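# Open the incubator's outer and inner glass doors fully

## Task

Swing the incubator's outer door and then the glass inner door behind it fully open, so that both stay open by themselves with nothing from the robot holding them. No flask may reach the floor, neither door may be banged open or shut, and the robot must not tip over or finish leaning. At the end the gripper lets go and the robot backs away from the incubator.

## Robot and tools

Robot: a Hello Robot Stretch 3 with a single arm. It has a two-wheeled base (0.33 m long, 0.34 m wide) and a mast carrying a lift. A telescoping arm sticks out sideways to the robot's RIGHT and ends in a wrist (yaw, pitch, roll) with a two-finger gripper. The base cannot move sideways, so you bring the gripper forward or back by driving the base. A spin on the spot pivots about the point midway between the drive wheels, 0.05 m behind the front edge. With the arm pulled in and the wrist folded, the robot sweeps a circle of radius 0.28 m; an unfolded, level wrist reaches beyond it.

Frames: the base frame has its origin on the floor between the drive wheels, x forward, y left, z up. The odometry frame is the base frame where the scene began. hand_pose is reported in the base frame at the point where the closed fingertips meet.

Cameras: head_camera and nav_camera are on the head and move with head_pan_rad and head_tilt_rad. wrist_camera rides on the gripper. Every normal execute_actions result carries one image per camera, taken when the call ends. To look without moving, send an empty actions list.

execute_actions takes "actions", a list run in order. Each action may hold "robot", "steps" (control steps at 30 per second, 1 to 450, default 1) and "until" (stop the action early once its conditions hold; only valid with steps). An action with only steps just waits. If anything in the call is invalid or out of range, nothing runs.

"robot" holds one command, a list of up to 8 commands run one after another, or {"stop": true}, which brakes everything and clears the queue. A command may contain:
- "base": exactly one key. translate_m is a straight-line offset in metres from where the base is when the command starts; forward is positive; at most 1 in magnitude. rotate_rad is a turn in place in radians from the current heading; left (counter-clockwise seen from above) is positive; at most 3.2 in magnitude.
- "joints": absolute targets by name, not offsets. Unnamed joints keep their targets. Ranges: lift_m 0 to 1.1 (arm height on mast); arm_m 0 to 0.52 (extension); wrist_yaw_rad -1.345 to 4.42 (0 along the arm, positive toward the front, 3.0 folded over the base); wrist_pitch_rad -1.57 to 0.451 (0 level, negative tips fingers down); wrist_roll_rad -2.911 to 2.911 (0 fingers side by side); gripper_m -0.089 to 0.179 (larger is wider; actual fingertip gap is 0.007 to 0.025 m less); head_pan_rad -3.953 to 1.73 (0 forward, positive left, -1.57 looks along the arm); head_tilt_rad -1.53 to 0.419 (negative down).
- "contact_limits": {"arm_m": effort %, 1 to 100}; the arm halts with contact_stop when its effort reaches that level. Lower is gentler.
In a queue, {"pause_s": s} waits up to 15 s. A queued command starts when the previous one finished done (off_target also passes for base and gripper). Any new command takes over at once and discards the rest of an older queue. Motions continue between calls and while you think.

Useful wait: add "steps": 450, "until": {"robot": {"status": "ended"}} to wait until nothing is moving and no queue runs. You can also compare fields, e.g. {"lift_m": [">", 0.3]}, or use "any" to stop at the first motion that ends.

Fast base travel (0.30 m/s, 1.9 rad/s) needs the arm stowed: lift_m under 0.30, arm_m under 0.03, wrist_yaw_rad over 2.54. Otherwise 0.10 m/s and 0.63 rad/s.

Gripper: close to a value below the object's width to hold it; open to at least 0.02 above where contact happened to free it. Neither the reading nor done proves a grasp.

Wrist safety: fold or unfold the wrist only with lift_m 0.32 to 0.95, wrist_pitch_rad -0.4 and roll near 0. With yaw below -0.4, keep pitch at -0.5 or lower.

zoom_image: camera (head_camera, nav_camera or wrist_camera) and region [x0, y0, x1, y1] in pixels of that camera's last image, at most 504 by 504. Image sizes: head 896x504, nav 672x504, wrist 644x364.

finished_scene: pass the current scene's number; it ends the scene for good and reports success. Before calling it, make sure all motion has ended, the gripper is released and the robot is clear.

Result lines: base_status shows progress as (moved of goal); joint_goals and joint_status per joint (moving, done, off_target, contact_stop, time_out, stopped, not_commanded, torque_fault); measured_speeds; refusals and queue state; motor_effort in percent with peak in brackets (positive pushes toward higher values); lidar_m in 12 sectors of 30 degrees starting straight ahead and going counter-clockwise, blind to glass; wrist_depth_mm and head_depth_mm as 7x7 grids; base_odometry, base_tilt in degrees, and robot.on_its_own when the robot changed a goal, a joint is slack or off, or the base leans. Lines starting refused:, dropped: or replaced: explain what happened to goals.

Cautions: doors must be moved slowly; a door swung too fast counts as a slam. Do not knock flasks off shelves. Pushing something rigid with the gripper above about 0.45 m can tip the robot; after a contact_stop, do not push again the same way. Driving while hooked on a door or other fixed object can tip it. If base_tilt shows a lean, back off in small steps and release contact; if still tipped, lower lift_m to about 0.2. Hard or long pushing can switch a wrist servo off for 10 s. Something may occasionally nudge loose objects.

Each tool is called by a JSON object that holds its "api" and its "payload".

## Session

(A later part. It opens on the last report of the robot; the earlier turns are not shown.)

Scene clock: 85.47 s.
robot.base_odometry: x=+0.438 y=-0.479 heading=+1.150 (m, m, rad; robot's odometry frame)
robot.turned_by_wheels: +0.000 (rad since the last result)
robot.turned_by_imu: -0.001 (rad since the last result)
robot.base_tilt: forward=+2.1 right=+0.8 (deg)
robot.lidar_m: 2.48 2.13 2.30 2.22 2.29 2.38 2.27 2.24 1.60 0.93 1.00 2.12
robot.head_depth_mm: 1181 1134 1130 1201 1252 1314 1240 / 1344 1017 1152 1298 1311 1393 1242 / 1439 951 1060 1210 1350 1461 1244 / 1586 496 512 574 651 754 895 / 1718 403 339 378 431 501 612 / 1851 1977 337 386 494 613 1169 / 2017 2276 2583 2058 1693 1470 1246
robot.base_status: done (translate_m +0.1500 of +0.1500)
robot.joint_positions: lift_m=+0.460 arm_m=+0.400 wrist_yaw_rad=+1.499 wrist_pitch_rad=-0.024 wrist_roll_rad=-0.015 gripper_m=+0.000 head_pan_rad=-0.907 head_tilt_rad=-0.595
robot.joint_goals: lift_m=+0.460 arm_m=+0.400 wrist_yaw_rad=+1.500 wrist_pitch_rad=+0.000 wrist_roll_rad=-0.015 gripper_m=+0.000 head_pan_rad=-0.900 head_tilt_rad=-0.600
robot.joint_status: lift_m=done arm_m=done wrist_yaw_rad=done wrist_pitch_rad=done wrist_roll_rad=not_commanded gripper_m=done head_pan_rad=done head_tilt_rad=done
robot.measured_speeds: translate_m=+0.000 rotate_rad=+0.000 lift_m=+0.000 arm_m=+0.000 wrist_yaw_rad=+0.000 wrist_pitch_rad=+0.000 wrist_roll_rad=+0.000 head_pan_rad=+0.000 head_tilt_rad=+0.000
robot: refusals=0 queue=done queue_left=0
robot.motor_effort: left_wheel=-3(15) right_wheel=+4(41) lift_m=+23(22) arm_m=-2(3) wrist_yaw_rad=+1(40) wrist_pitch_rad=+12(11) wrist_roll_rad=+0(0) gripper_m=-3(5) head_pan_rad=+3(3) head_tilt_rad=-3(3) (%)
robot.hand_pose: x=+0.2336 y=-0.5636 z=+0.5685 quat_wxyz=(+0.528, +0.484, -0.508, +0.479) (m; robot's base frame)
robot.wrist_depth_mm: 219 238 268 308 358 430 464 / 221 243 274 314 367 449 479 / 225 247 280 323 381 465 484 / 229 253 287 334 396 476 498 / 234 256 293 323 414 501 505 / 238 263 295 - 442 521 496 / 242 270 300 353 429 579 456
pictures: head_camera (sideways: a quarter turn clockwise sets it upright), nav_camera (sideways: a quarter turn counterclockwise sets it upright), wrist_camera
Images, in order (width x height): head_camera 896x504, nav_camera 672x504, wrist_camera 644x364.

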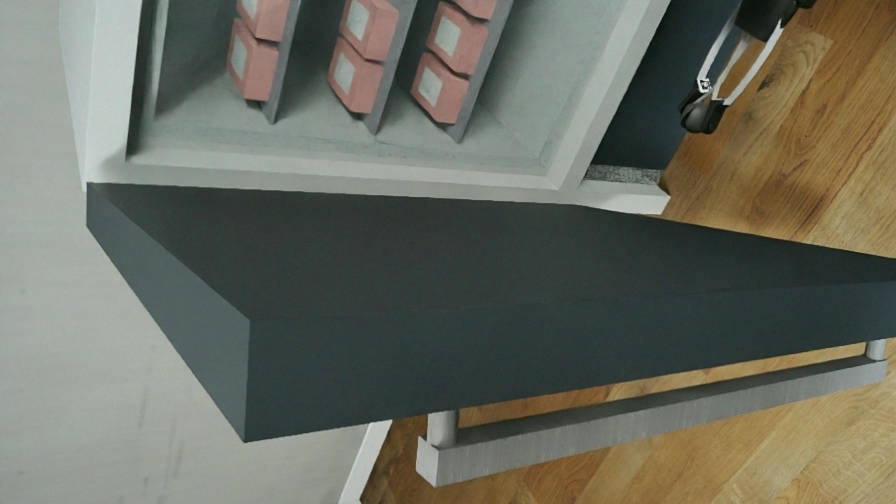

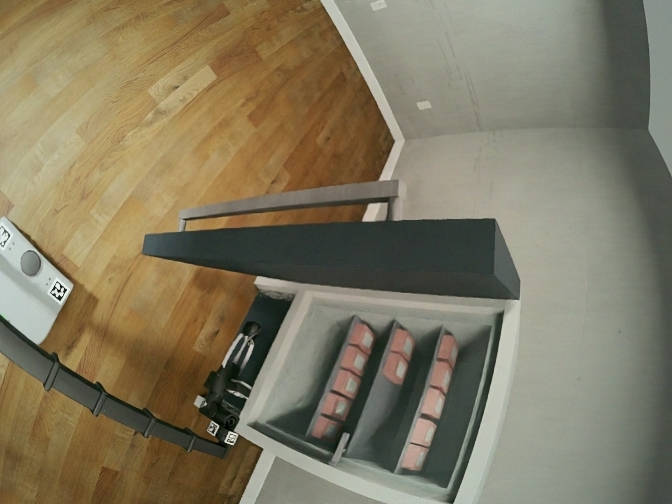

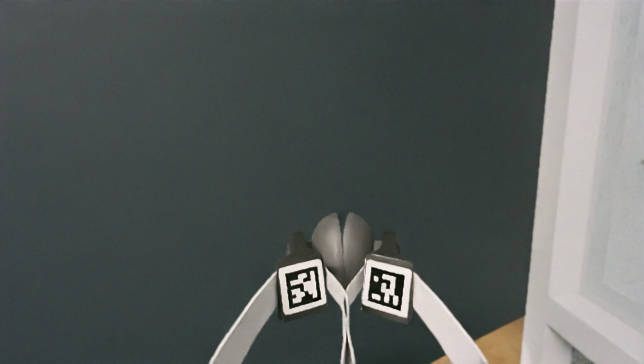

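{"api": "execute_actions", "payload": {"actions": [{"robot": {"base":{"translate_m":0.17},"joints":{"arm_m":0.30,"head_pan_rad":-0.6}}, "steps": 450, "until": {"robot": {"status":"ended"}}}]}}

Scene clock: 88.73 s.
robot.base_odometry: x=+0.508 y=-0.324 heading=+1.150 (m, m, rad; robot's odometry frame)
robot.turned_by_wheels: +0.000 (rad since the last result)
robot.turned_by_imu: -0.003 (rad since the last result)
robot.base_tilt: forward=+2.1 right=+0.7 (deg)
robot.lidar_m: 2.32 1.97 2.32 2.23 2.29 2.56 2.44 2.24 0.96 0.95 0.99 2.10
robot.head_depth_mm: 1577 460 510 608 753 998 1208 / 1735 418 440 513 614 763 1165 / 1913 401 388 442 515 616 771 / 2159 2179 346 390 444 518 623 / 2278 2396 329 376 436 527 806 / 2135 2266 2441 2203 1808 1467 1243 / 1987 2186 2355 2292 1806 1468 1248
robot.base_status: done (translate_m +0.1700 of +0.1700)
robot.joint_positions: lift_m=+0.460 arm_m=+0.300 wrist_yaw_rad=+1.502 wrist_pitch_rad=-0.025 wrist_roll_rad=-0.015 gripper_m=+0.000 head_pan_rad=-0.607 head_tilt_rad=-0.595
robot.joint_goals: lift_m=+0.460 arm_m=+0.300 wrist_yaw_rad=+1.500 wrist_pitch_rad=+0.000 wrist_roll_rad=-0.015 gripper_m=+0.000 head_pan_rad=-0.600 head_tilt_rad=-0.600
robot.joint_status: lift_m=done arm_m=done wrist_yaw_rad=done wrist_pitch_rad=done wrist_roll_rad=not_commanded gripper_m=done head_pan_rad=done head_tilt_rad=done
robot.measured_speeds: translate_m=+0.000 rotate_rad=+0.000 lift_m=+0.000 arm_m=+0.000 wrist_yaw_rad=+0.000 wrist_pitch_rad=+0.000 wrist_roll_rad=+0.000 head_pan_rad=+0.000 head_tilt_rad=+0.000
robot: refusals=0 queue=done queue_left=0
robot.motor_effort: left_wheel=-1(16) right_wheel=+2(54) lift_m=+22(22) arm_m=-2(2) wrist_yaw_rad=-3(4) wrist_pitch_rad=+12(13) wrist_roll_rad=+0(0) gripper_m=-2(4) head_pan_rad=+3(19) head_tilt_rad=-3(2) (%)
robot.hand_pose: x=+0.2336 y=-0.4629 z=+0.5682 quat_wxyz=(+0.527, +0.485, -0.507, +0.480) (m; robot's base frame)
robot.wrist_depth_mm: 227 233 245 254 265 278 294 / 232 241 251 261 273 286 304 / 238 246 257 269 279 296 311 / 243 253 264 276 290 305 321 / 250 258 272 277 300 313 329 / 258 266 278 - 310 326 343 / 263 275 284 301 314 335 358
pictures: head_camera (sideways: a quarter turn clockwise sets it upright), nav_camera (sideways: a quarter turn counterclockwise sets it upright), wrist_camera
Images, in order (width x height): head_camera 896x504, nav_camera 672x504, wrist_camera 644x364.

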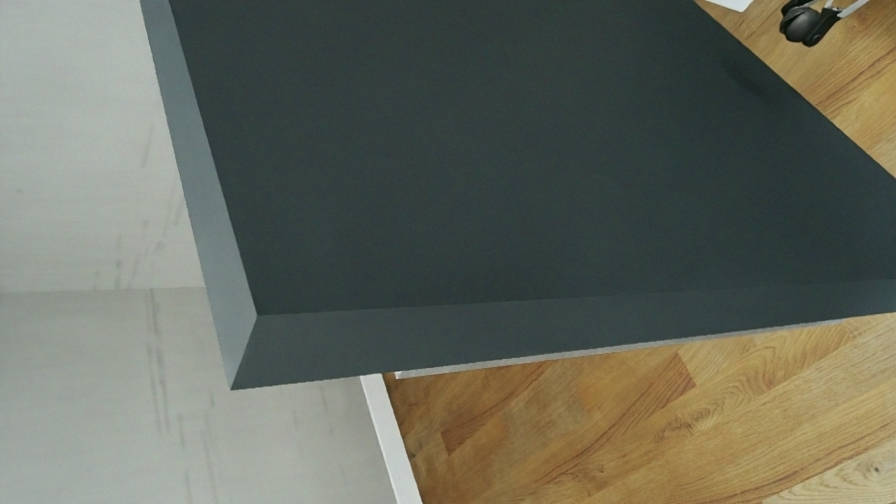

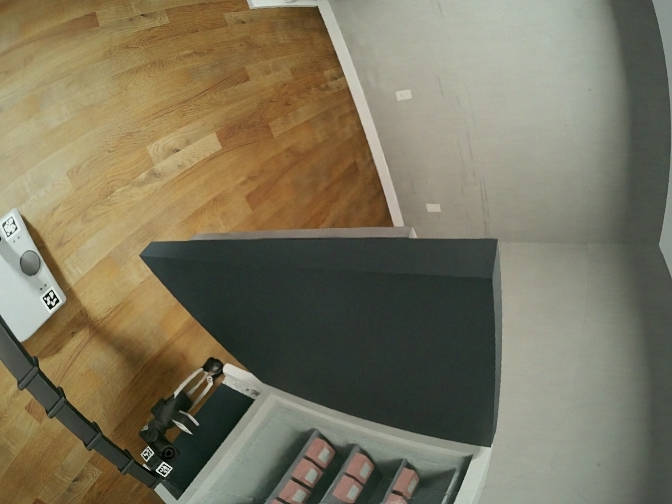

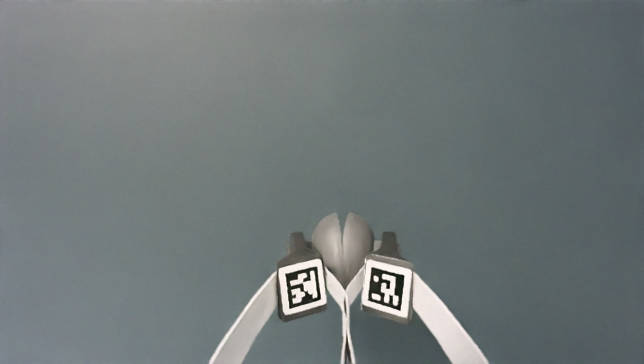

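{"api": "execute_actions", "payload": {"actions": [{"robot": {"base":{"translate_m":0.2},"joints":{"arm_m":0.24}}, "steps": 450, "until": {"robot": {"status":"ended"}}},{"steps":30}]}}

Scene clock: 93.10 s.
robot.base_odometry: x=+0.590 y=-0.142 heading=+1.150 (m, m, rad; robot's odometry frame)
robot.turned_by_wheels: +0.000 (rad since the last result)
robot.turned_by_imu: -0.003 (rad since the last result)
robot.base_tilt: forward=+2.1 right=+0.8 (deg)
robot.lidar_m: 2.12 1.78 2.32 2.21 2.30 2.77 2.64 2.24 1.01 0.93 0.94 2.08
robot.head_depth_mm: 1555 401 423 488 575 705 898 / 1732 403 396 453 529 632 788 / 1917 1926 373 423 489 577 708 / 2129 2202 353 397 454 530 637 / 2090 2203 336 379 442 534 1166 / 1941 2096 2212 2200 1798 1466 1250 / 1830 1986 2153 2231 1785 1470 1242
robot.base_status: done (translate_m +0.2000 of +0.2000)
robot.joint_positions: lift_m=+0.460 arm_m=+0.240 wrist_yaw_rad=+1.502 wrist_pitch_rad=-0.026 wrist_roll_rad=-0.015 gripper_m=+0.000 head_pan_rad=-0.607 head_tilt_rad=-0.595
robot.joint_goals: lift_m=+0.460 arm_m=+0.240 wrist_yaw_rad=+1.500 wrist_pitch_rad=+0.000 wrist_roll_rad=-0.015 gripper_m=+0.000 head_pan_rad=-0.600 head_tilt_rad=-0.600
robot.joint_status: lift_m=done arm_m=done wrist_yaw_rad=done wrist_pitch_rad=done wrist_roll_rad=not_commanded gripper_m=done head_pan_rad=done head_tilt_rad=done
robot.measured_speeds: translate_m=+0.000 rotate_rad=+0.000 lift_m=+0.000 arm_m=+0.000 wrist_yaw_rad=+0.000 wrist_pitch_rad=+0.000 wrist_roll_rad=+0.000 head_pan_rad=+0.000 head_tilt_rad=+0.000
robot: refusals=0 queue=done queue_left=0
robot.motor_effort: left_wheel=-1(11) right_wheel=+1(51) lift_m=+22(22) arm_m=-1(3) wrist_yaw_rad=-2(12) wrist_pitch_rad=+13(14) wrist_roll_rad=+0(0) gripper_m=-3(2) head_pan_rad=+3(3) head_tilt_rad=-2(2) (%)
robot.hand_pose: x=+0.2336 y=-0.4028 z=+0.5679 quat_wxyz=(+0.527, +0.486, -0.506, +0.479) (m; robot's base frame)
robot.wrist_depth_mm: 225 217 207 202 193 186 180 / 231 223 214 206 199 192 185 / 240 231 221 213 204 196 189 / 249 237 229 218 211 202 194 / 258 246 233 225 216 207 201 / - 253 243 - 220 213 206 / 923 263 249 241 231 219 211
pictures: head_camera (sideways: a quarter turn clockwise sets it upright), nav_camera (sideways: a quarter turn counterclockwise sets it upright), wrist_camera
Images, in order (width x height): head_camera 896x504, nav_camera 672x504, wrist_camera 644x364.

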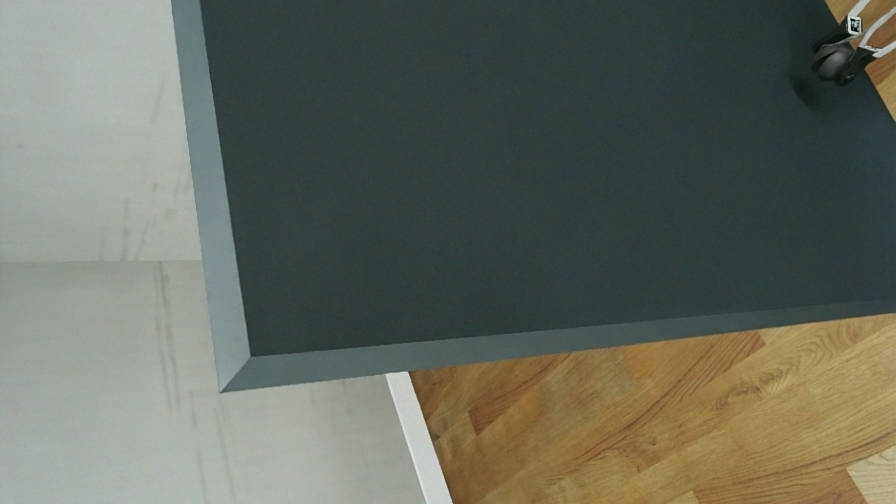

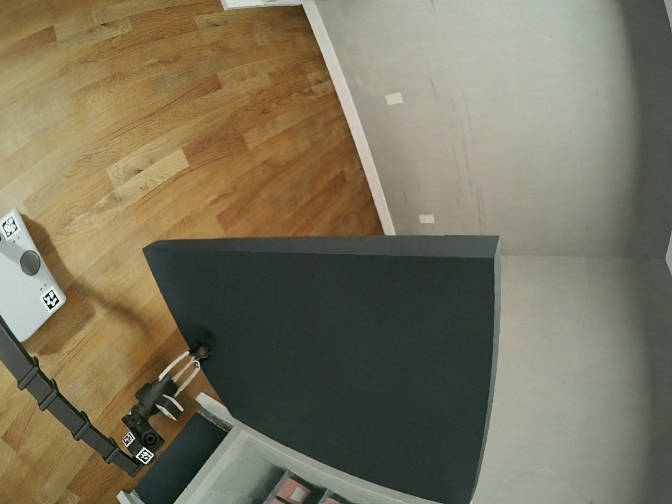

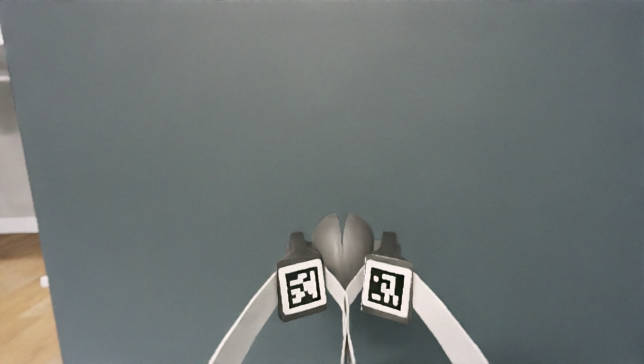

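Past 90° now. Continue gently until resistance.

{"api": "execute_actions", "payload": {"actions": [{"robot": {"base":{"translate_m":0.12},"joints":{"arm_m":0.2}}, "steps": 450, "until": {"robot": {"status":"ended"}}},{"steps":30}]}}

Scene clock: 96.77 s.
robot.base_odometry: x=+0.639 y=-0.032 heading=+1.150 (m, m, rad; robot's odometry frame)
robot.turned_by_wheels: +0.000 (rad since the last result)
robot.turned_by_imu: -0.001 (rad since the last result)
robot.base_tilt: forward=+2.1 right=+0.7 (deg)
robot.lidar_m: 1.99 1.67 2.33 2.21 2.31 2.89 2.76 2.24 1.01 0.91 1.56 2.08
robot.head_depth_mm: 1554 1574 377 431 502 601 747 / 1727 1755 363 411 476 567 679 / 1916 1970 350 395 455 534 650 / 2046 2186 338 380 434 505 617 / 1964 2104 387 2134 1744 1443 1246 / 1840 1987 2181 2296 1795 1468 1246 / 1723 1869 2052 2176 1791 1468 1246
robot.base_status: done (translate_m +0.1200 of +0.1200)
robot.joint_positions: lift_m=+0.460 arm_m=+0.200 wrist_yaw_rad=+1.498 wrist_pitch_rad=-0.027 wrist_roll_rad=-0.015 gripper_m=+0.000 head_pan_rad=-0.607 head_tilt_rad=-0.595
robot.joint_goals: lift_m=+0.460 arm_m=+0.200 wrist_yaw_rad=+1.500 wrist_pitch_rad=+0.000 wrist_roll_rad=-0.015 gripper_m=+0.000 head_pan_rad=-0.600 head_tilt_rad=-0.600
robot.joint_status: lift_m=done arm_m=done wrist_yaw_rad=done wrist_pitch_rad=done wrist_roll_rad=not_commanded gripper_m=done head_pan_rad=done head_tilt_rad=done
robot.measured_speeds: translate_m=+0.000 rotate_rad=+0.000 lift_m=+0.000 arm_m=+0.000 wrist_yaw_rad=+0.000 wrist_pitch_rad=+0.000 wrist_roll_rad=+0.000 head_pan_rad=+0.000 head_tilt_rad=+0.000
robot: refusals=0 queue=done queue_left=0
robot.motor_effort: left_wheel=-1(7) right_wheel=+2(51) lift_m=+22(23) arm_m=-2(2) wrist_yaw_rad=+1(14) wrist_pitch_rad=+13(14) wrist_roll_rad=+0(0) gripper_m=-2(3) head_pan_rad=+3(3) head_tilt_rad=-3(3) (%)
robot.hand_pose: x=+0.2335 y=-0.3638 z=+0.5677 quat_wxyz=(+0.528, +0.485, -0.507, +0.478) (m; robot's base frame)
robot.wrist_depth_mm: - 203 187 172 160 149 139 / - 210 193 177 164 153 143 / - 219 198 182 168 157 146 / - 226 206 188 172 160 151 / - 235 211 196 177 165 153 / - 244 223 - 179 169 157 / - 253 230 207 191 173 162
pictures: head_camera (sideways: a quarter turn clockwise sets it upright), nav_camera (sideways: a quarter turn counterclockwise sets it upright), wrist_camera
Images, in order (width x height): head_camera 896x504, nav_camera 672x504, wrist_camera 644x364.

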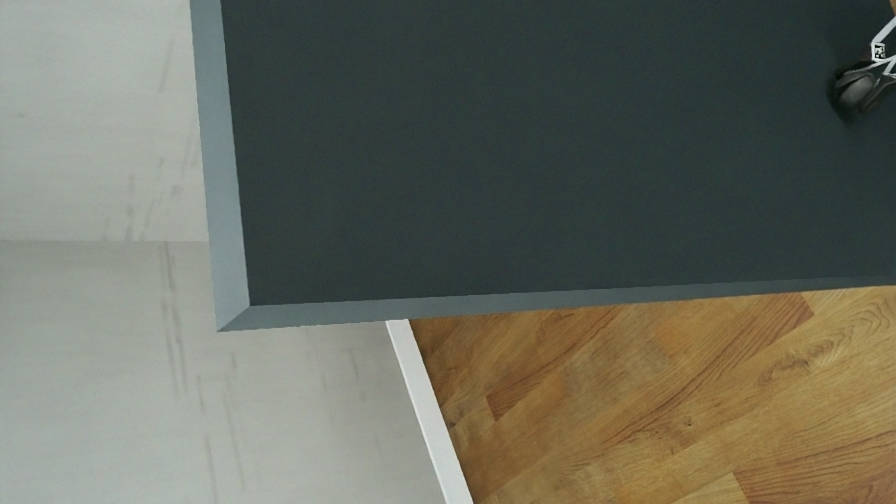

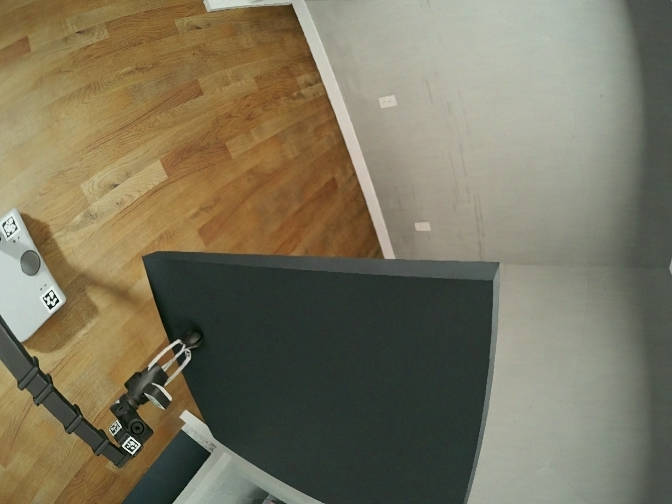

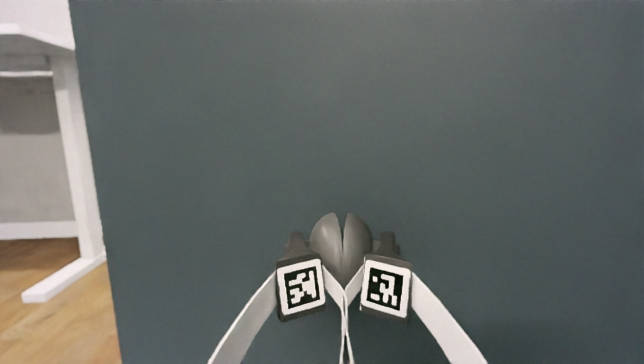

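{"api": "execute_actions", "payload": {"actions": [{"robot": {"base":{"translate_m":0.12}}, "steps": 450, "until": {"robot": {"status":"ended"}}},{"steps":30}]}}

Scene clock: 100.07 s.
robot.base_odometry: x=+0.688 y=+0.077 heading=+1.149 (m, m, rad; robot's odometry frame)
robot.turned_by_wheels: -0.001 (rad since the last result)
robot.turned_by_imu: -0.214 (rad since the last result)
robot.base_tilt: forward=+2.1 right=+0.7 (deg)
robot.lidar_m: 1.91 1.60 2.23 2.22 2.25 2.62 2.85 2.85 1.09 0.90 0.90 1.75
robot.head_depth_mm: 1342 1387 350 405 481 594 771 / 1445 1512 325 371 435 525 640 / 1560 1639 304 344 398 469 578 / 1676 1818 292 320 365 427 513 / 1820 1997 290 299 339 399 497 / 1957 2154 297 342 1687 1461 1249 / 1843 1988 2145 2219 1787 1479 1248
robot.base_status: done (translate_m +0.1199 of +0.1200)
robot.joint_positions: lift_m=+0.460 arm_m=+0.200 wrist_yaw_rad=+1.623 wrist_pitch_rad=-0.030 wrist_roll_rad=-0.015 gripper_m=+0.000 head_pan_rad=-0.607 head_tilt_rad=-0.595
robot.joint_goals: lift_m=+0.460 arm_m=+0.200 wrist_yaw_rad=+1.605 wrist_pitch_rad=+0.000 wrist_roll_rad=-0.015 gripper_m=+0.000 head_pan_rad=-0.600 head_tilt_rad=-0.600
robot.joint_status: lift_m=done arm_m=done wrist_yaw_rad=done wrist_pitch_rad=done wrist_roll_rad=not_commanded gripper_m=done head_pan_rad=done head_tilt_rad=done
robot.measured_speeds: translate_m=+0.000 rotate_rad=+0.000 lift_m=+0.000 arm_m=+0.000 wrist_yaw_rad=+0.000 wrist_pitch_rad=+0.000 wrist_roll_rad=+0.000 head_pan_rad=+0.000 head_tilt_rad=+0.000
robot: refusals=0 queue=done queue_left=0
robot.on_its_own: wrist_yaw_rad is held at +1.605, not at your +1.500, by its stall guard, which is not easing now; right_wheel is at rest, and its effort (+35) is outside its rest range (-18 to +18); wrist_yaw_rad is at rest, and its effort (-17) is outside its rest range (-12 to +12)
robot.motor_effort: left_wheel=-4(11) right_wheel=+35(71) lift_m=+22(22) arm_m=+2(2) wrist_yaw_rad=-17(84) wrist_pitch_rad=+15(15) wrist_roll_rad=+0(0) gripper_m=-7(14) head_pan_rad=+3(3) head_tilt_rad=-3(2) (%)
robot.hand_pose: x=+0.2337 y=-0.3313 z=+0.5669 quat_wxyz=(+0.498, +0.516, -0.475, +0.509) (m; robot's base frame)
robot.wrist_depth_mm: 195 184 173 163 154 147 140 / 202 189 178 168 159 150 144 / 210 196 183 173 163 154 147 / 220 203 190 178 168 159 151 / - 210 196 183 172 163 154 / - 220 205 - 175 168 159 / 962 226 211 197 186 172 164
pictures: head_camera (sideways: a quarter turn clockwise sets it upright), nav_camera (sideways: a quarter turn counterclockwise sets it upright), wrist_camera
Images, in order (width x height): head_camera 896x504, nav_camera 672x504, wrist_camera 644x364.

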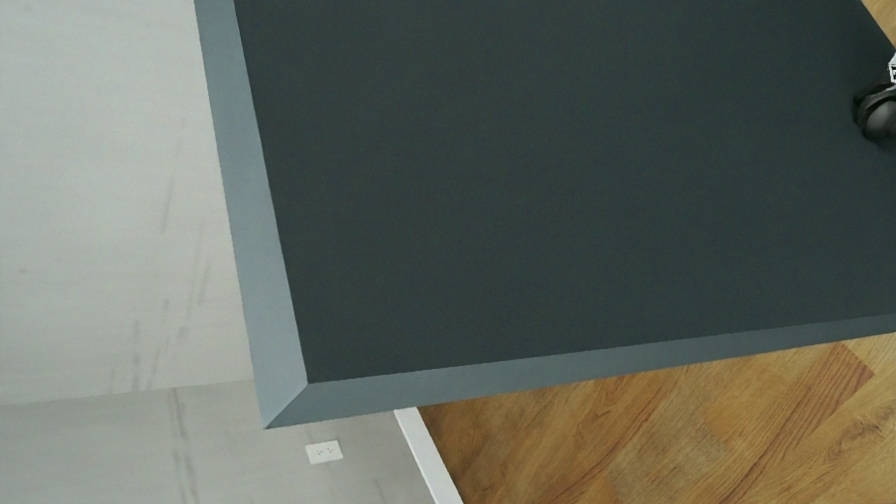

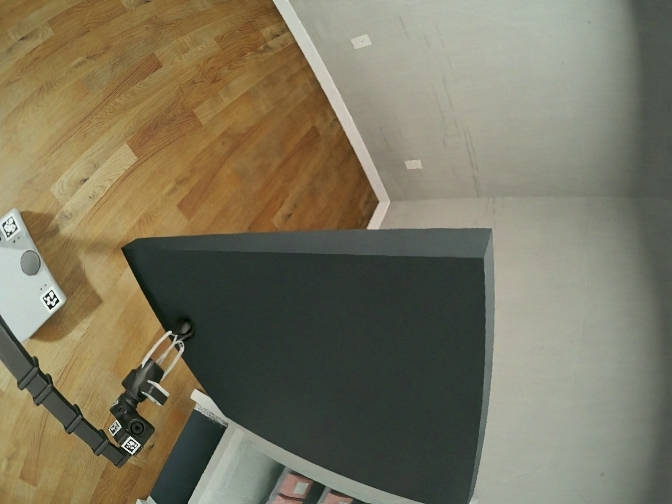

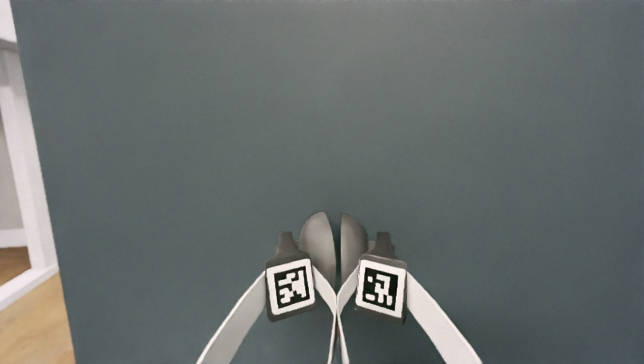

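{"api": "execute_actions", "payload": {"actions": [{"robot": [{"base":{"translate_m":-0.15}},{"base":{"rotate_rad":0.23},"joints":{"arm_m":0.0,"wrist_yaw_rad":0,"head_pan_rad":-1.57,"gripper_m":0.1}},{"base":{"translate_m":-0.45}}], "steps": 450, "until": {"robot": {"queue":["!=","running"]}}}]}}

Scene clock: 111.13 s.
robot.base_odometry: x=+0.541 y=-0.501 heading=+1.380 (m, m, rad; robot's odometry frame)
robot.turned_by_wheels: +0.231 (rad since the last result)
robot.turned_by_imu: +0.227 (rad since the last result)
robot.base_tilt: forward=+2.1 right=+0.7 (deg)
robot.lidar_m: 2.51 2.14 2.27 2.21 2.27 2.34 2.25 2.26 1.62 0.95 1.02 2.16
robot.head_depth_mm: 1300 1437 1596 1792 1790 1464 1241 / 1293 1437 1593 1789 1782 1465 1239 / 1268 883 997 1728 1694 1439 1259 / 1193 929 1059 1174 1289 1428 1239 / 1195 1261 1225 1270 1306 1442 1250 / 1210 1262 1215 1273 1295 1441 1244 / 1228 1267 1139 1221 1304 1430 1245
robot.base_status: done (translate_m -0.4500 of -0.4500)
robot.joint_positions: lift_m=+0.460 arm_m=+0.002 wrist_yaw_rad=+0.001 wrist_pitch_rad=-0.027 wrist_roll_rad=-0.015 gripper_m=+0.100 head_pan_rad=-1.563 head_tilt_rad=-0.595
robot.joint_goals: lift_m=+0.460 arm_m=+0.000 wrist_yaw_rad=+0.000 wrist_pitch_rad=+0.000 wrist_roll_rad=-0.015 gripper_m=+0.100 head_pan_rad=-1.570 head_tilt_rad=-0.600
robot.joint_status: lift_m=done arm_m=done wrist_yaw_rad=done wrist_pitch_rad=done wrist_roll_rad=not_commanded gripper_m=done head_pan_rad=done head_tilt_rad=done
robot.measured_speeds: translate_m=+0.000 rotate_rad=+0.000 lift_m=+0.000 arm_m=+0.000 wrist_yaw_rad=+0.000 wrist_pitch_rad=+0.000 wrist_roll_rad=+0.000 head_pan_rad=+0.000 head_tilt_rad=+0.000
robot: refusals=0 queue=done queue_left=0
robot.motor_effort: left_wheel=-2(7) right_wheel=+5(35) lift_m=+22(22) arm_m=-2(2) wrist_yaw_rad=-1(13) wrist_pitch_rad=+13(15) wrist_roll_rad=+0(0) gripper_m=+0(79) head_pan_rad=-2(36) head_tilt_rad=-2(2) (%)
robot.hand_pose: x=-0.0211 y=-0.4023 z=+0.5677 quat_wxyz=(+0.713, +0.010, -0.702, -0.009) (m; robot's base frame)
robot.wrist_depth_mm: 705 852 - 862 - - - / 701 814 - 736 - - - / 719 830 - 779 - - - / 711 909 - - - - - / 714 803 824 786 - - - / 786 835 824 840 - - - / - 879 863 845 991 937 947
pictures: head_camera (sideways: a quarter turn clockwise sets it upright), nav_camera (sideways: a quarter turn counterclockwise sets it upright), wrist_camera
Images, in order (width x height): head_camera 896x504, nav_camera 672x504, wrist_camera 644x364.

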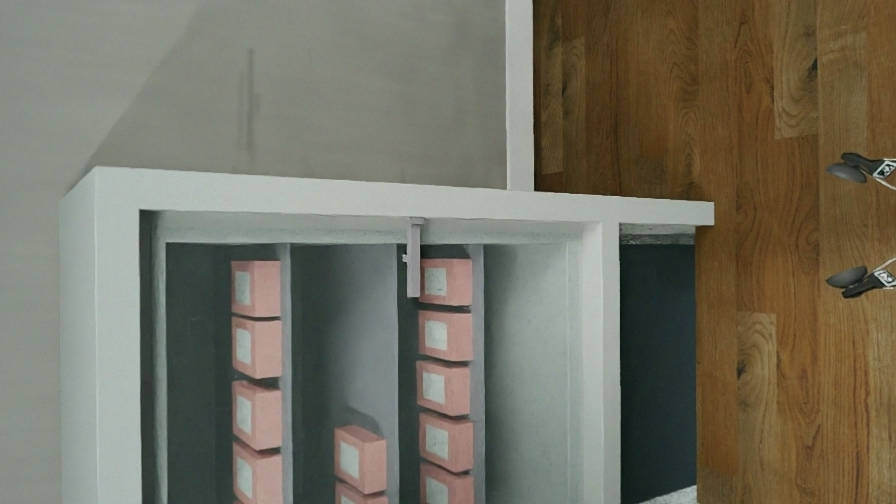

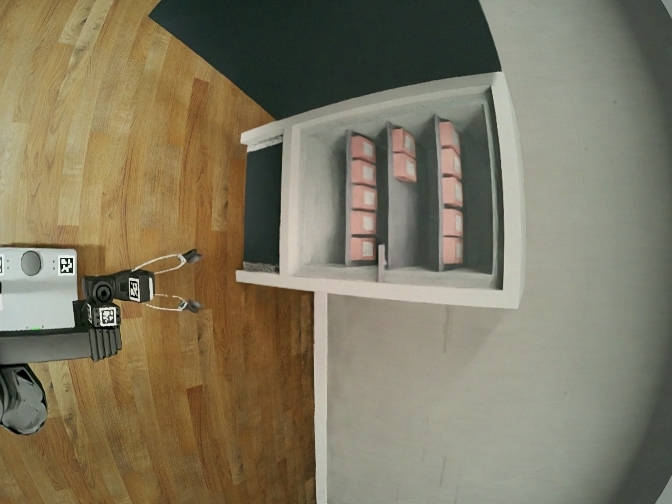

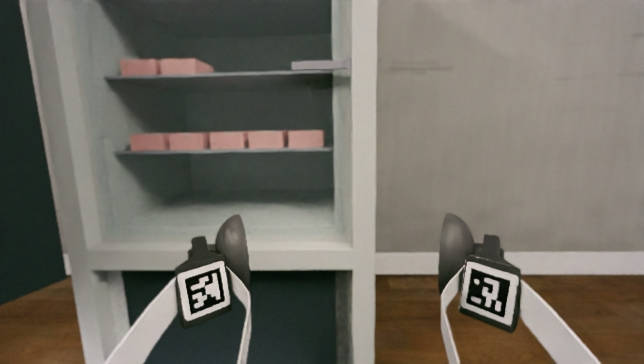

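{"api": "execute_actions", "payload": {"actions": [{"robot": {"base":{"translate_m":0.05},"joints":{"arm_m":0.25,"lift_m":0.62}}, "steps": 450, "until": {"robot": {"status":"ended"}}}]}}

{"api": "zoom_image", "payload": {"camera": "head_camera", "region": [340, 150, 540, 330]}}

Scene clock: 114.67 s.
robot.base_odometry: x=+0.551 y=-0.452 heading=+1.380 (m, m, rad; robot's odometry frame)
robot.turned_by_wheels: +0.000 (rad since the last result)
robot.turned_by_imu: +0.000 (rad since the last result)
robot.base_tilt: forward=+2.1 right=+0.8 (deg)
robot.lidar_m: 2.45 2.10 2.28 2.20 2.27 2.40 2.30 2.25 1.62 0.95 1.03 2.16
robot.head_depth_mm: 1301 1425 1587 1806 1783 1466 1276 / 1301 1412 1589 1783 1792 1562 1212 / 1178 881 987 1105 1275 - 1217 / 1190 1264 1225 1270 1297 1434 1240 / 1190 1270 1224 1269 1300 1440 1242 / 1199 1271 1197 1222 1310 1432 1244 / 1223 1267 1138 1223 1291 1423 1248
robot.base_status: done (translate_m +0.0500 of +0.0500)
robot.joint_positions: lift_m=+0.620 arm_m=+0.250 wrist_yaw_rad=+0.001 wrist_pitch_rad=-0.026 wrist_roll_rad=-0.015 gripper_m=+0.100 head_pan_rad=-1.563 head_tilt_rad=-0.595
robot.joint_goals: lift_m=+0.620 arm_m=+0.250 wrist_yaw_rad=+0.000 wrist_pitch_rad=+0.000 wrist_roll_rad=-0.015 gripper_m=+0.100 head_pan_rad=-1.570 head_tilt_rad=-0.600
robot.joint_status: lift_m=done arm_m=done wrist_yaw_rad=done wrist_pitch_rad=done wrist_roll_rad=not_commanded gripper_m=done head_pan_rad=done head_tilt_rad=done
robot.measured_speeds: translate_m=+0.000 rotate_rad=+0.000 lift_m=+0.000 arm_m=+0.000 wrist_yaw_rad=+0.000 wrist_pitch_rad=+0.000 wrist_roll_rad=+0.000 head_pan_rad=+0.000 head_tilt_rad=+0.000
robot: refusals=0 queue=done queue_left=0
robot.motor_effort: left_wheel=-3(5) right_wheel=+4(11) lift_m=+23(23) arm_m=+2(2) wrist_yaw_rad=-1(1) wrist_pitch_rad=+12(13) wrist_roll_rad=+0(0) gripper_m=+0(0) head_pan_rad=-2(3) head_tilt_rad=-3(2) (%)
robot.hand_pose: x=-0.0213 y=-0.6502 z=+0.7279 quat_wxyz=(+0.713, +0.010, -0.702, -0.009) (m; robot's base frame)
robot.wrist_depth_mm: 553 544 543 530 467 965 967 / 593 789 920 918 481 - 994 / 571 580 942 923 490 - - / 583 834 984 947 508 - - / 581 614 608 602 521 - - / 582 787 836 794 530 - - / 586 646 629 626 556 - -
pictures: head_camera (sideways: a quarter turn clockwise sets it upright), nav_camera (sideways: a quarter turn counterclockwise sets it upright), wrist_camera
Images, in order (width x height): head_camera 896x504, nav_camera 672x504, wrist_camera 644x364.

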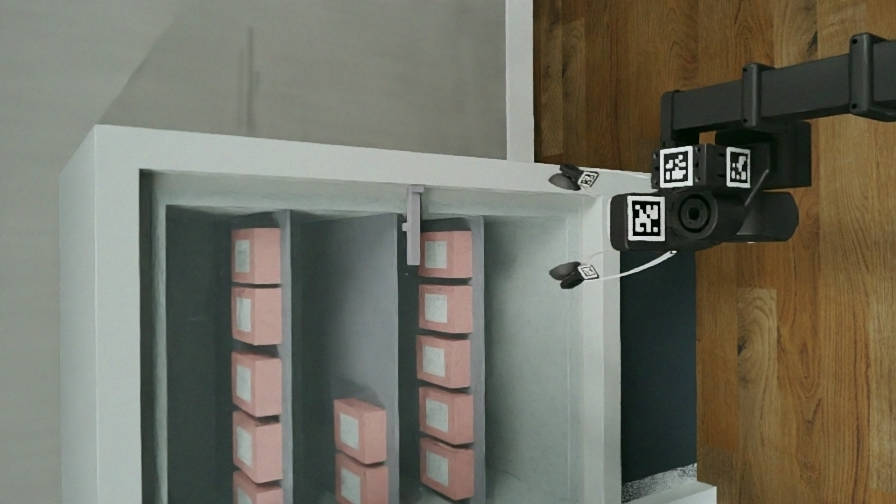

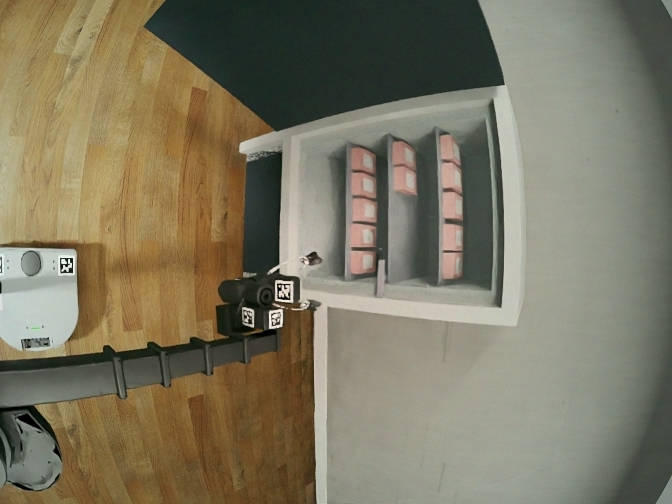

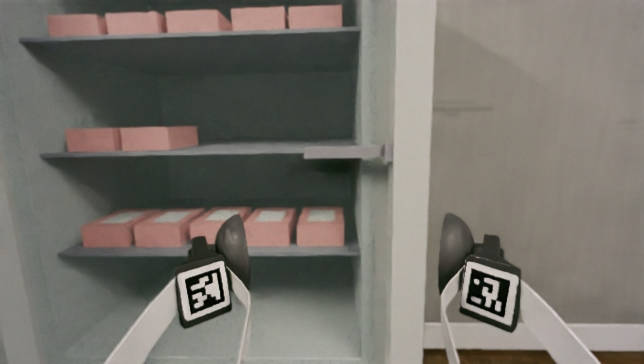

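Region (340, 150, 540, 330) of head_camera's 896x504 image, scaled by 2.520, with more detail than that image has; it fills the top 454 rows of this view, and the rest is white.

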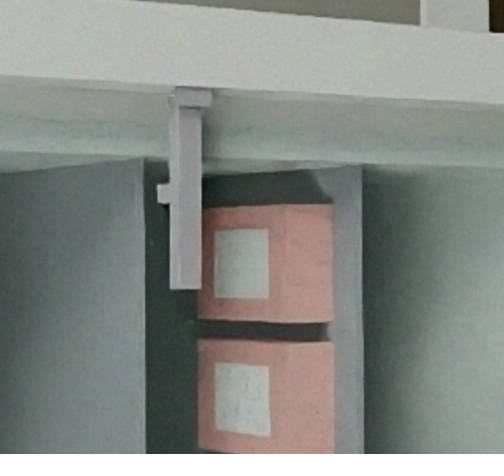

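{"api": "execute_actions", "payload": {"actions": [{"robot": {"joints":{"arm_m":0.42,"lift_m":0.68,"head_tilt_rad":-0.45}}, "steps": 450, "until": {"robot": {"status":"ended"}}}]}}

Scene clock: 118.10 s.
robot.base_odometry: x=+0.551 y=-0.452 heading=+1.380 (m, m, rad; robot's odometry frame)
robot.turned_by_wheels: +0.000 (rad since the last result)
robot.turned_by_imu: +0.000 (rad since the last result)
robot.base_tilt: forward=+2.1 right=+0.8 (deg)
robot.lidar_m: 2.46 2.10 2.28 2.20 2.27 2.40 2.30 2.24 1.62 0.95 1.02 2.16
robot.head_depth_mm: 1295 1395 1515 1650 1812 1648 1369 / 1295 1381 1518 1649 1781 - 1337 / 1291 1063 941 1012 1113 1297 1324 / 1296 1071 1158 1328 1289 1247 1349 / 1300 1075 1123 1333 1281 1256 1361 / 1293 1093 1120 1333 1282 1248 1360 / 1290 1101 1133 1299 1287 1247 1361
robot.base_status: done (translate_m +0.0500 of +0.0500)
robot.joint_positions: lift_m=+0.680 arm_m=+0.420 wrist_yaw_rad=+0.001 wrist_pitch_rad=-0.026 wrist_roll_rad=-0.015 gripper_m=+0.100 head_pan_rad=-1.563 head_tilt_rad=-0.458
robot.joint_goals: lift_m=+0.680 arm_m=+0.420 wrist_yaw_rad=+0.000 wrist_pitch_rad=+0.000 wrist_roll_rad=-0.015 gripper_m=+0.100 head_pan_rad=-1.570 head_tilt_rad=-0.450
robot.joint_status: lift_m=done arm_m=done wrist_yaw_rad=done wrist_pitch_rad=done wrist_roll_rad=not_commanded gripper_m=done head_pan_rad=done head_tilt_rad=done
robot.measured_speeds: translate_m=+0.000 rotate_rad=+0.000 lift_m=+0.000 arm_m=+0.000 wrist_yaw_rad=+0.000 wrist_pitch_rad=+0.000 wrist_roll_rad=+0.000 head_pan_rad=+0.000 head_tilt_rad=+0.000
robot: refusals=0 queue=done queue_left=0
robot.motor_effort: left_wheel=-3(3) right_wheel=+4(4) lift_m=+23(24) arm_m=+3(3) wrist_yaw_rad=+0(0) wrist_pitch_rad=+13(12) wrist_roll_rad=+0(0) gripper_m=+0(0) head_pan_rad=-3(2) head_tilt_rad=+2(12) (%)
robot.hand_pose: x=-0.0213 y=-0.8202 z=+0.7879 quat_wxyz=(+0.713, +0.010, -0.702, -0.009) (m; robot's base frame)
robot.wrist_depth_mm: 391 387 370 370 309 818 802 / 517 528 559 564 319 844 845 / 587 788 778 778 319 846 864 / 422 489 597 562 324 883 884 / 574 738 789 383 310 917 900 / 516 514 493 507 351 - 943 / 456 443 440 440 331 985 967
pictures: head_camera (sideways: a quarter turn clockwise sets it upright), nav_camera (sideways: a quarter turn counterclockwise sets it upright), wrist_camera
Images, in order (width x height): head_camera 896x504, nav_camera 672x504, wrist_camera 644x364.

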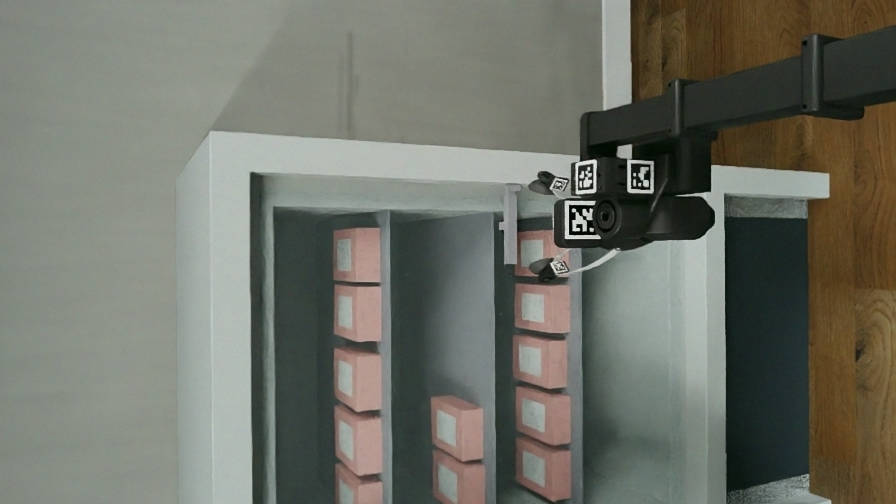

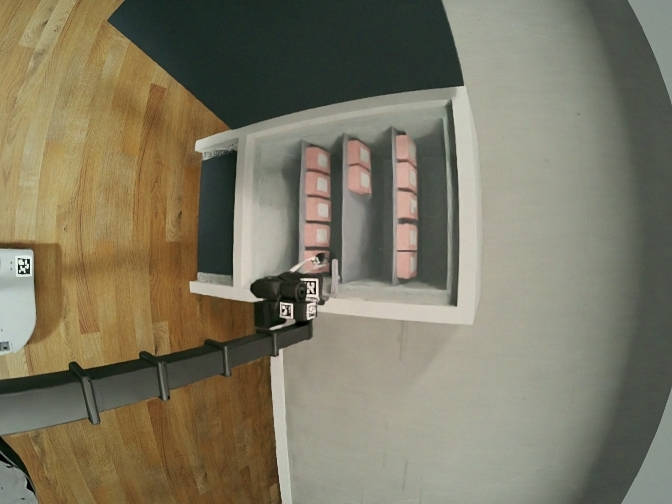

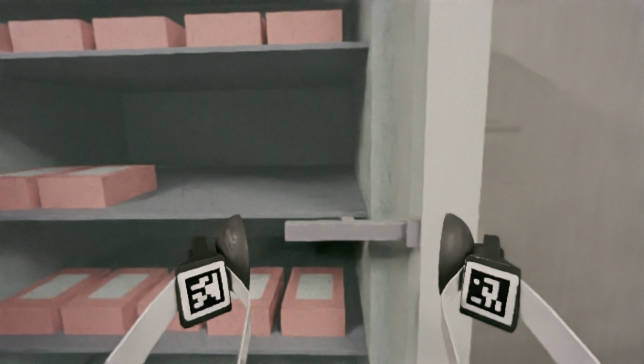

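{"api": "execute_actions", "payload": {"actions": [{"robot": [{"joints":{"wrist_roll_rad":1.57,"gripper_m":0.08}},{"joints":{"arm_m":0.52}}], "steps": 450, "until": {"robot": {"queue":["!=","running"]}}}]}}

Scene clock: 121.97 s.
robot.base_odometry: x=+0.551 y=-0.452 heading=+1.380 (m, m, rad; robot's odometry frame)
robot.turned_by_wheels: +0.000 (rad since the last result)
robot.turned_by_imu: -0.001 (rad since the last result)
robot.base_tilt: forward=+2.1 right=+0.8 (deg)
robot.lidar_m: 2.45 2.09 2.28 2.21 2.28 2.40 2.30 2.25 1.62 0.95 1.03 2.16
robot.head_depth_mm: 1296 1397 1497 1659 1822 1643 1374 / 1290 1389 1510 1652 1788 1672 1319 / 1296 1062 940 1020 - 1250 1320 / 1301 1064 1158 1326 1281 1247 1352 / 1288 1069 1126 1334 1276 1255 1359 / 1298 1087 1130 1325 1286 1252 1366 / 1295 1098 1134 1297 1284 1254 1355
robot.base_status: done (translate_m +0.0500 of +0.0500)
robot.joint_positions: lift_m=+0.680 arm_m=+0.520 wrist_yaw_rad=+0.001 wrist_pitch_rad=-0.026 wrist_roll_rad=+1.569 gripper_m=+0.080 head_pan_rad=-1.563 head_tilt_rad=-0.458
robot.joint_goals: lift_m=+0.680 arm_m=+0.520 wrist_yaw_rad=+0.000 wrist_pitch_rad=+0.000 wrist_roll_rad=+1.570 gripper_m=+0.080 head_pan_rad=-1.570 head_tilt_rad=-0.450
robot.joint_status: lift_m=done arm_m=done wrist_yaw_rad=done wrist_pitch_rad=done wrist_roll_rad=done gripper_m=done head_pan_rad=done head_tilt_rad=done
robot.measured_speeds: translate_m=+0.000 rotate_rad=+0.000 lift_m=+0.000 arm_m=+0.000 wrist_yaw_rad=+0.000 wrist_pitch_rad=+0.000 wrist_roll_rad=+0.000 head_pan_rad=+0.000 head_tilt_rad=+0.000
robot: refusals=0 queue=done queue_left=0
robot.motor_effort: left_wheel=-3(3) right_wheel=+5(4) lift_m=+23(23) arm_m=+2(3) wrist_yaw_rad=-1(1) wrist_pitch_rad=+12(13) wrist_roll_rad=+1(3) gripper_m=+0(73) head_pan_rad=-3(3) head_tilt_rad=+2(2) (%)
robot.hand_pose: x=-0.0212 y=-0.9202 z=+0.7877 quat_wxyz=(+0.001, +0.000, -1.000, -0.013) (m; robot's base frame)
robot.wrist_depth_mm: 757 180 178 179 177 176 176 / 184 181 180 181 180 180 179 / 237 237 235 235 231 231 232 / 355 293 353 700 314 336 298 / 380 312 394 710 320 340 303 / 379 449 - 752 326 317 313 / 372 473 431 739 683 377 440
pictures: head_camera (sideways: a quarter turn clockwise sets it upright), nav_camera (sideways: a quarter turn counterclockwise sets it upright), wrist_camera
Images, in order (width x height): head_camera 896x504, nav_camera 672x504, wrist_camera 644x364.

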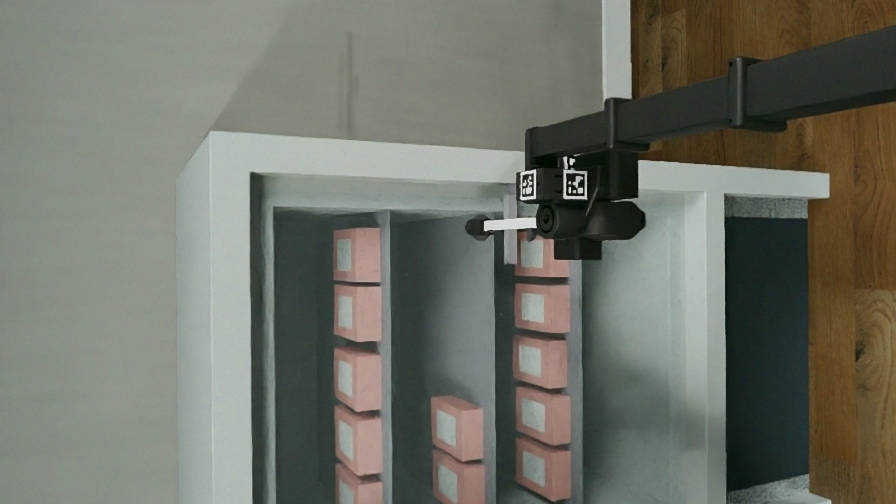

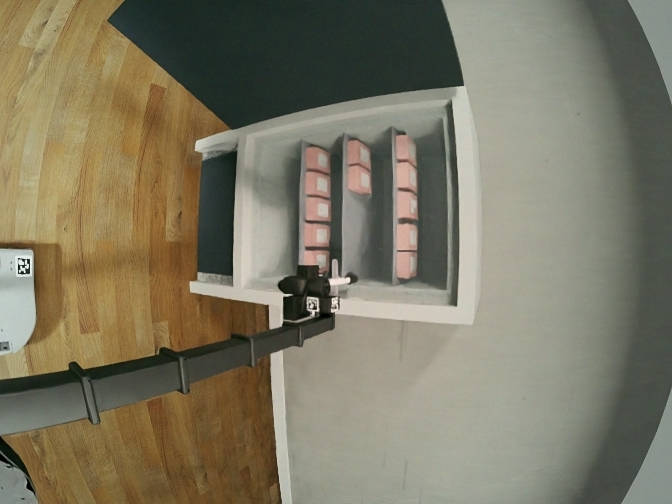

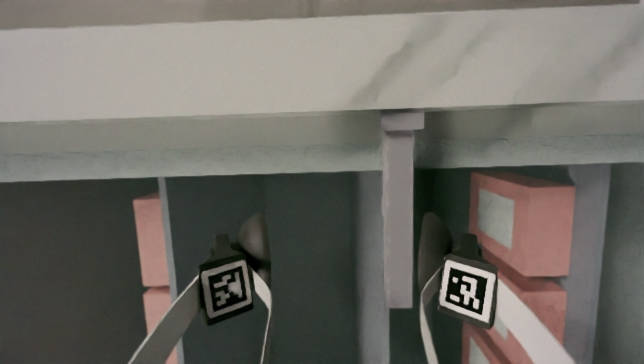

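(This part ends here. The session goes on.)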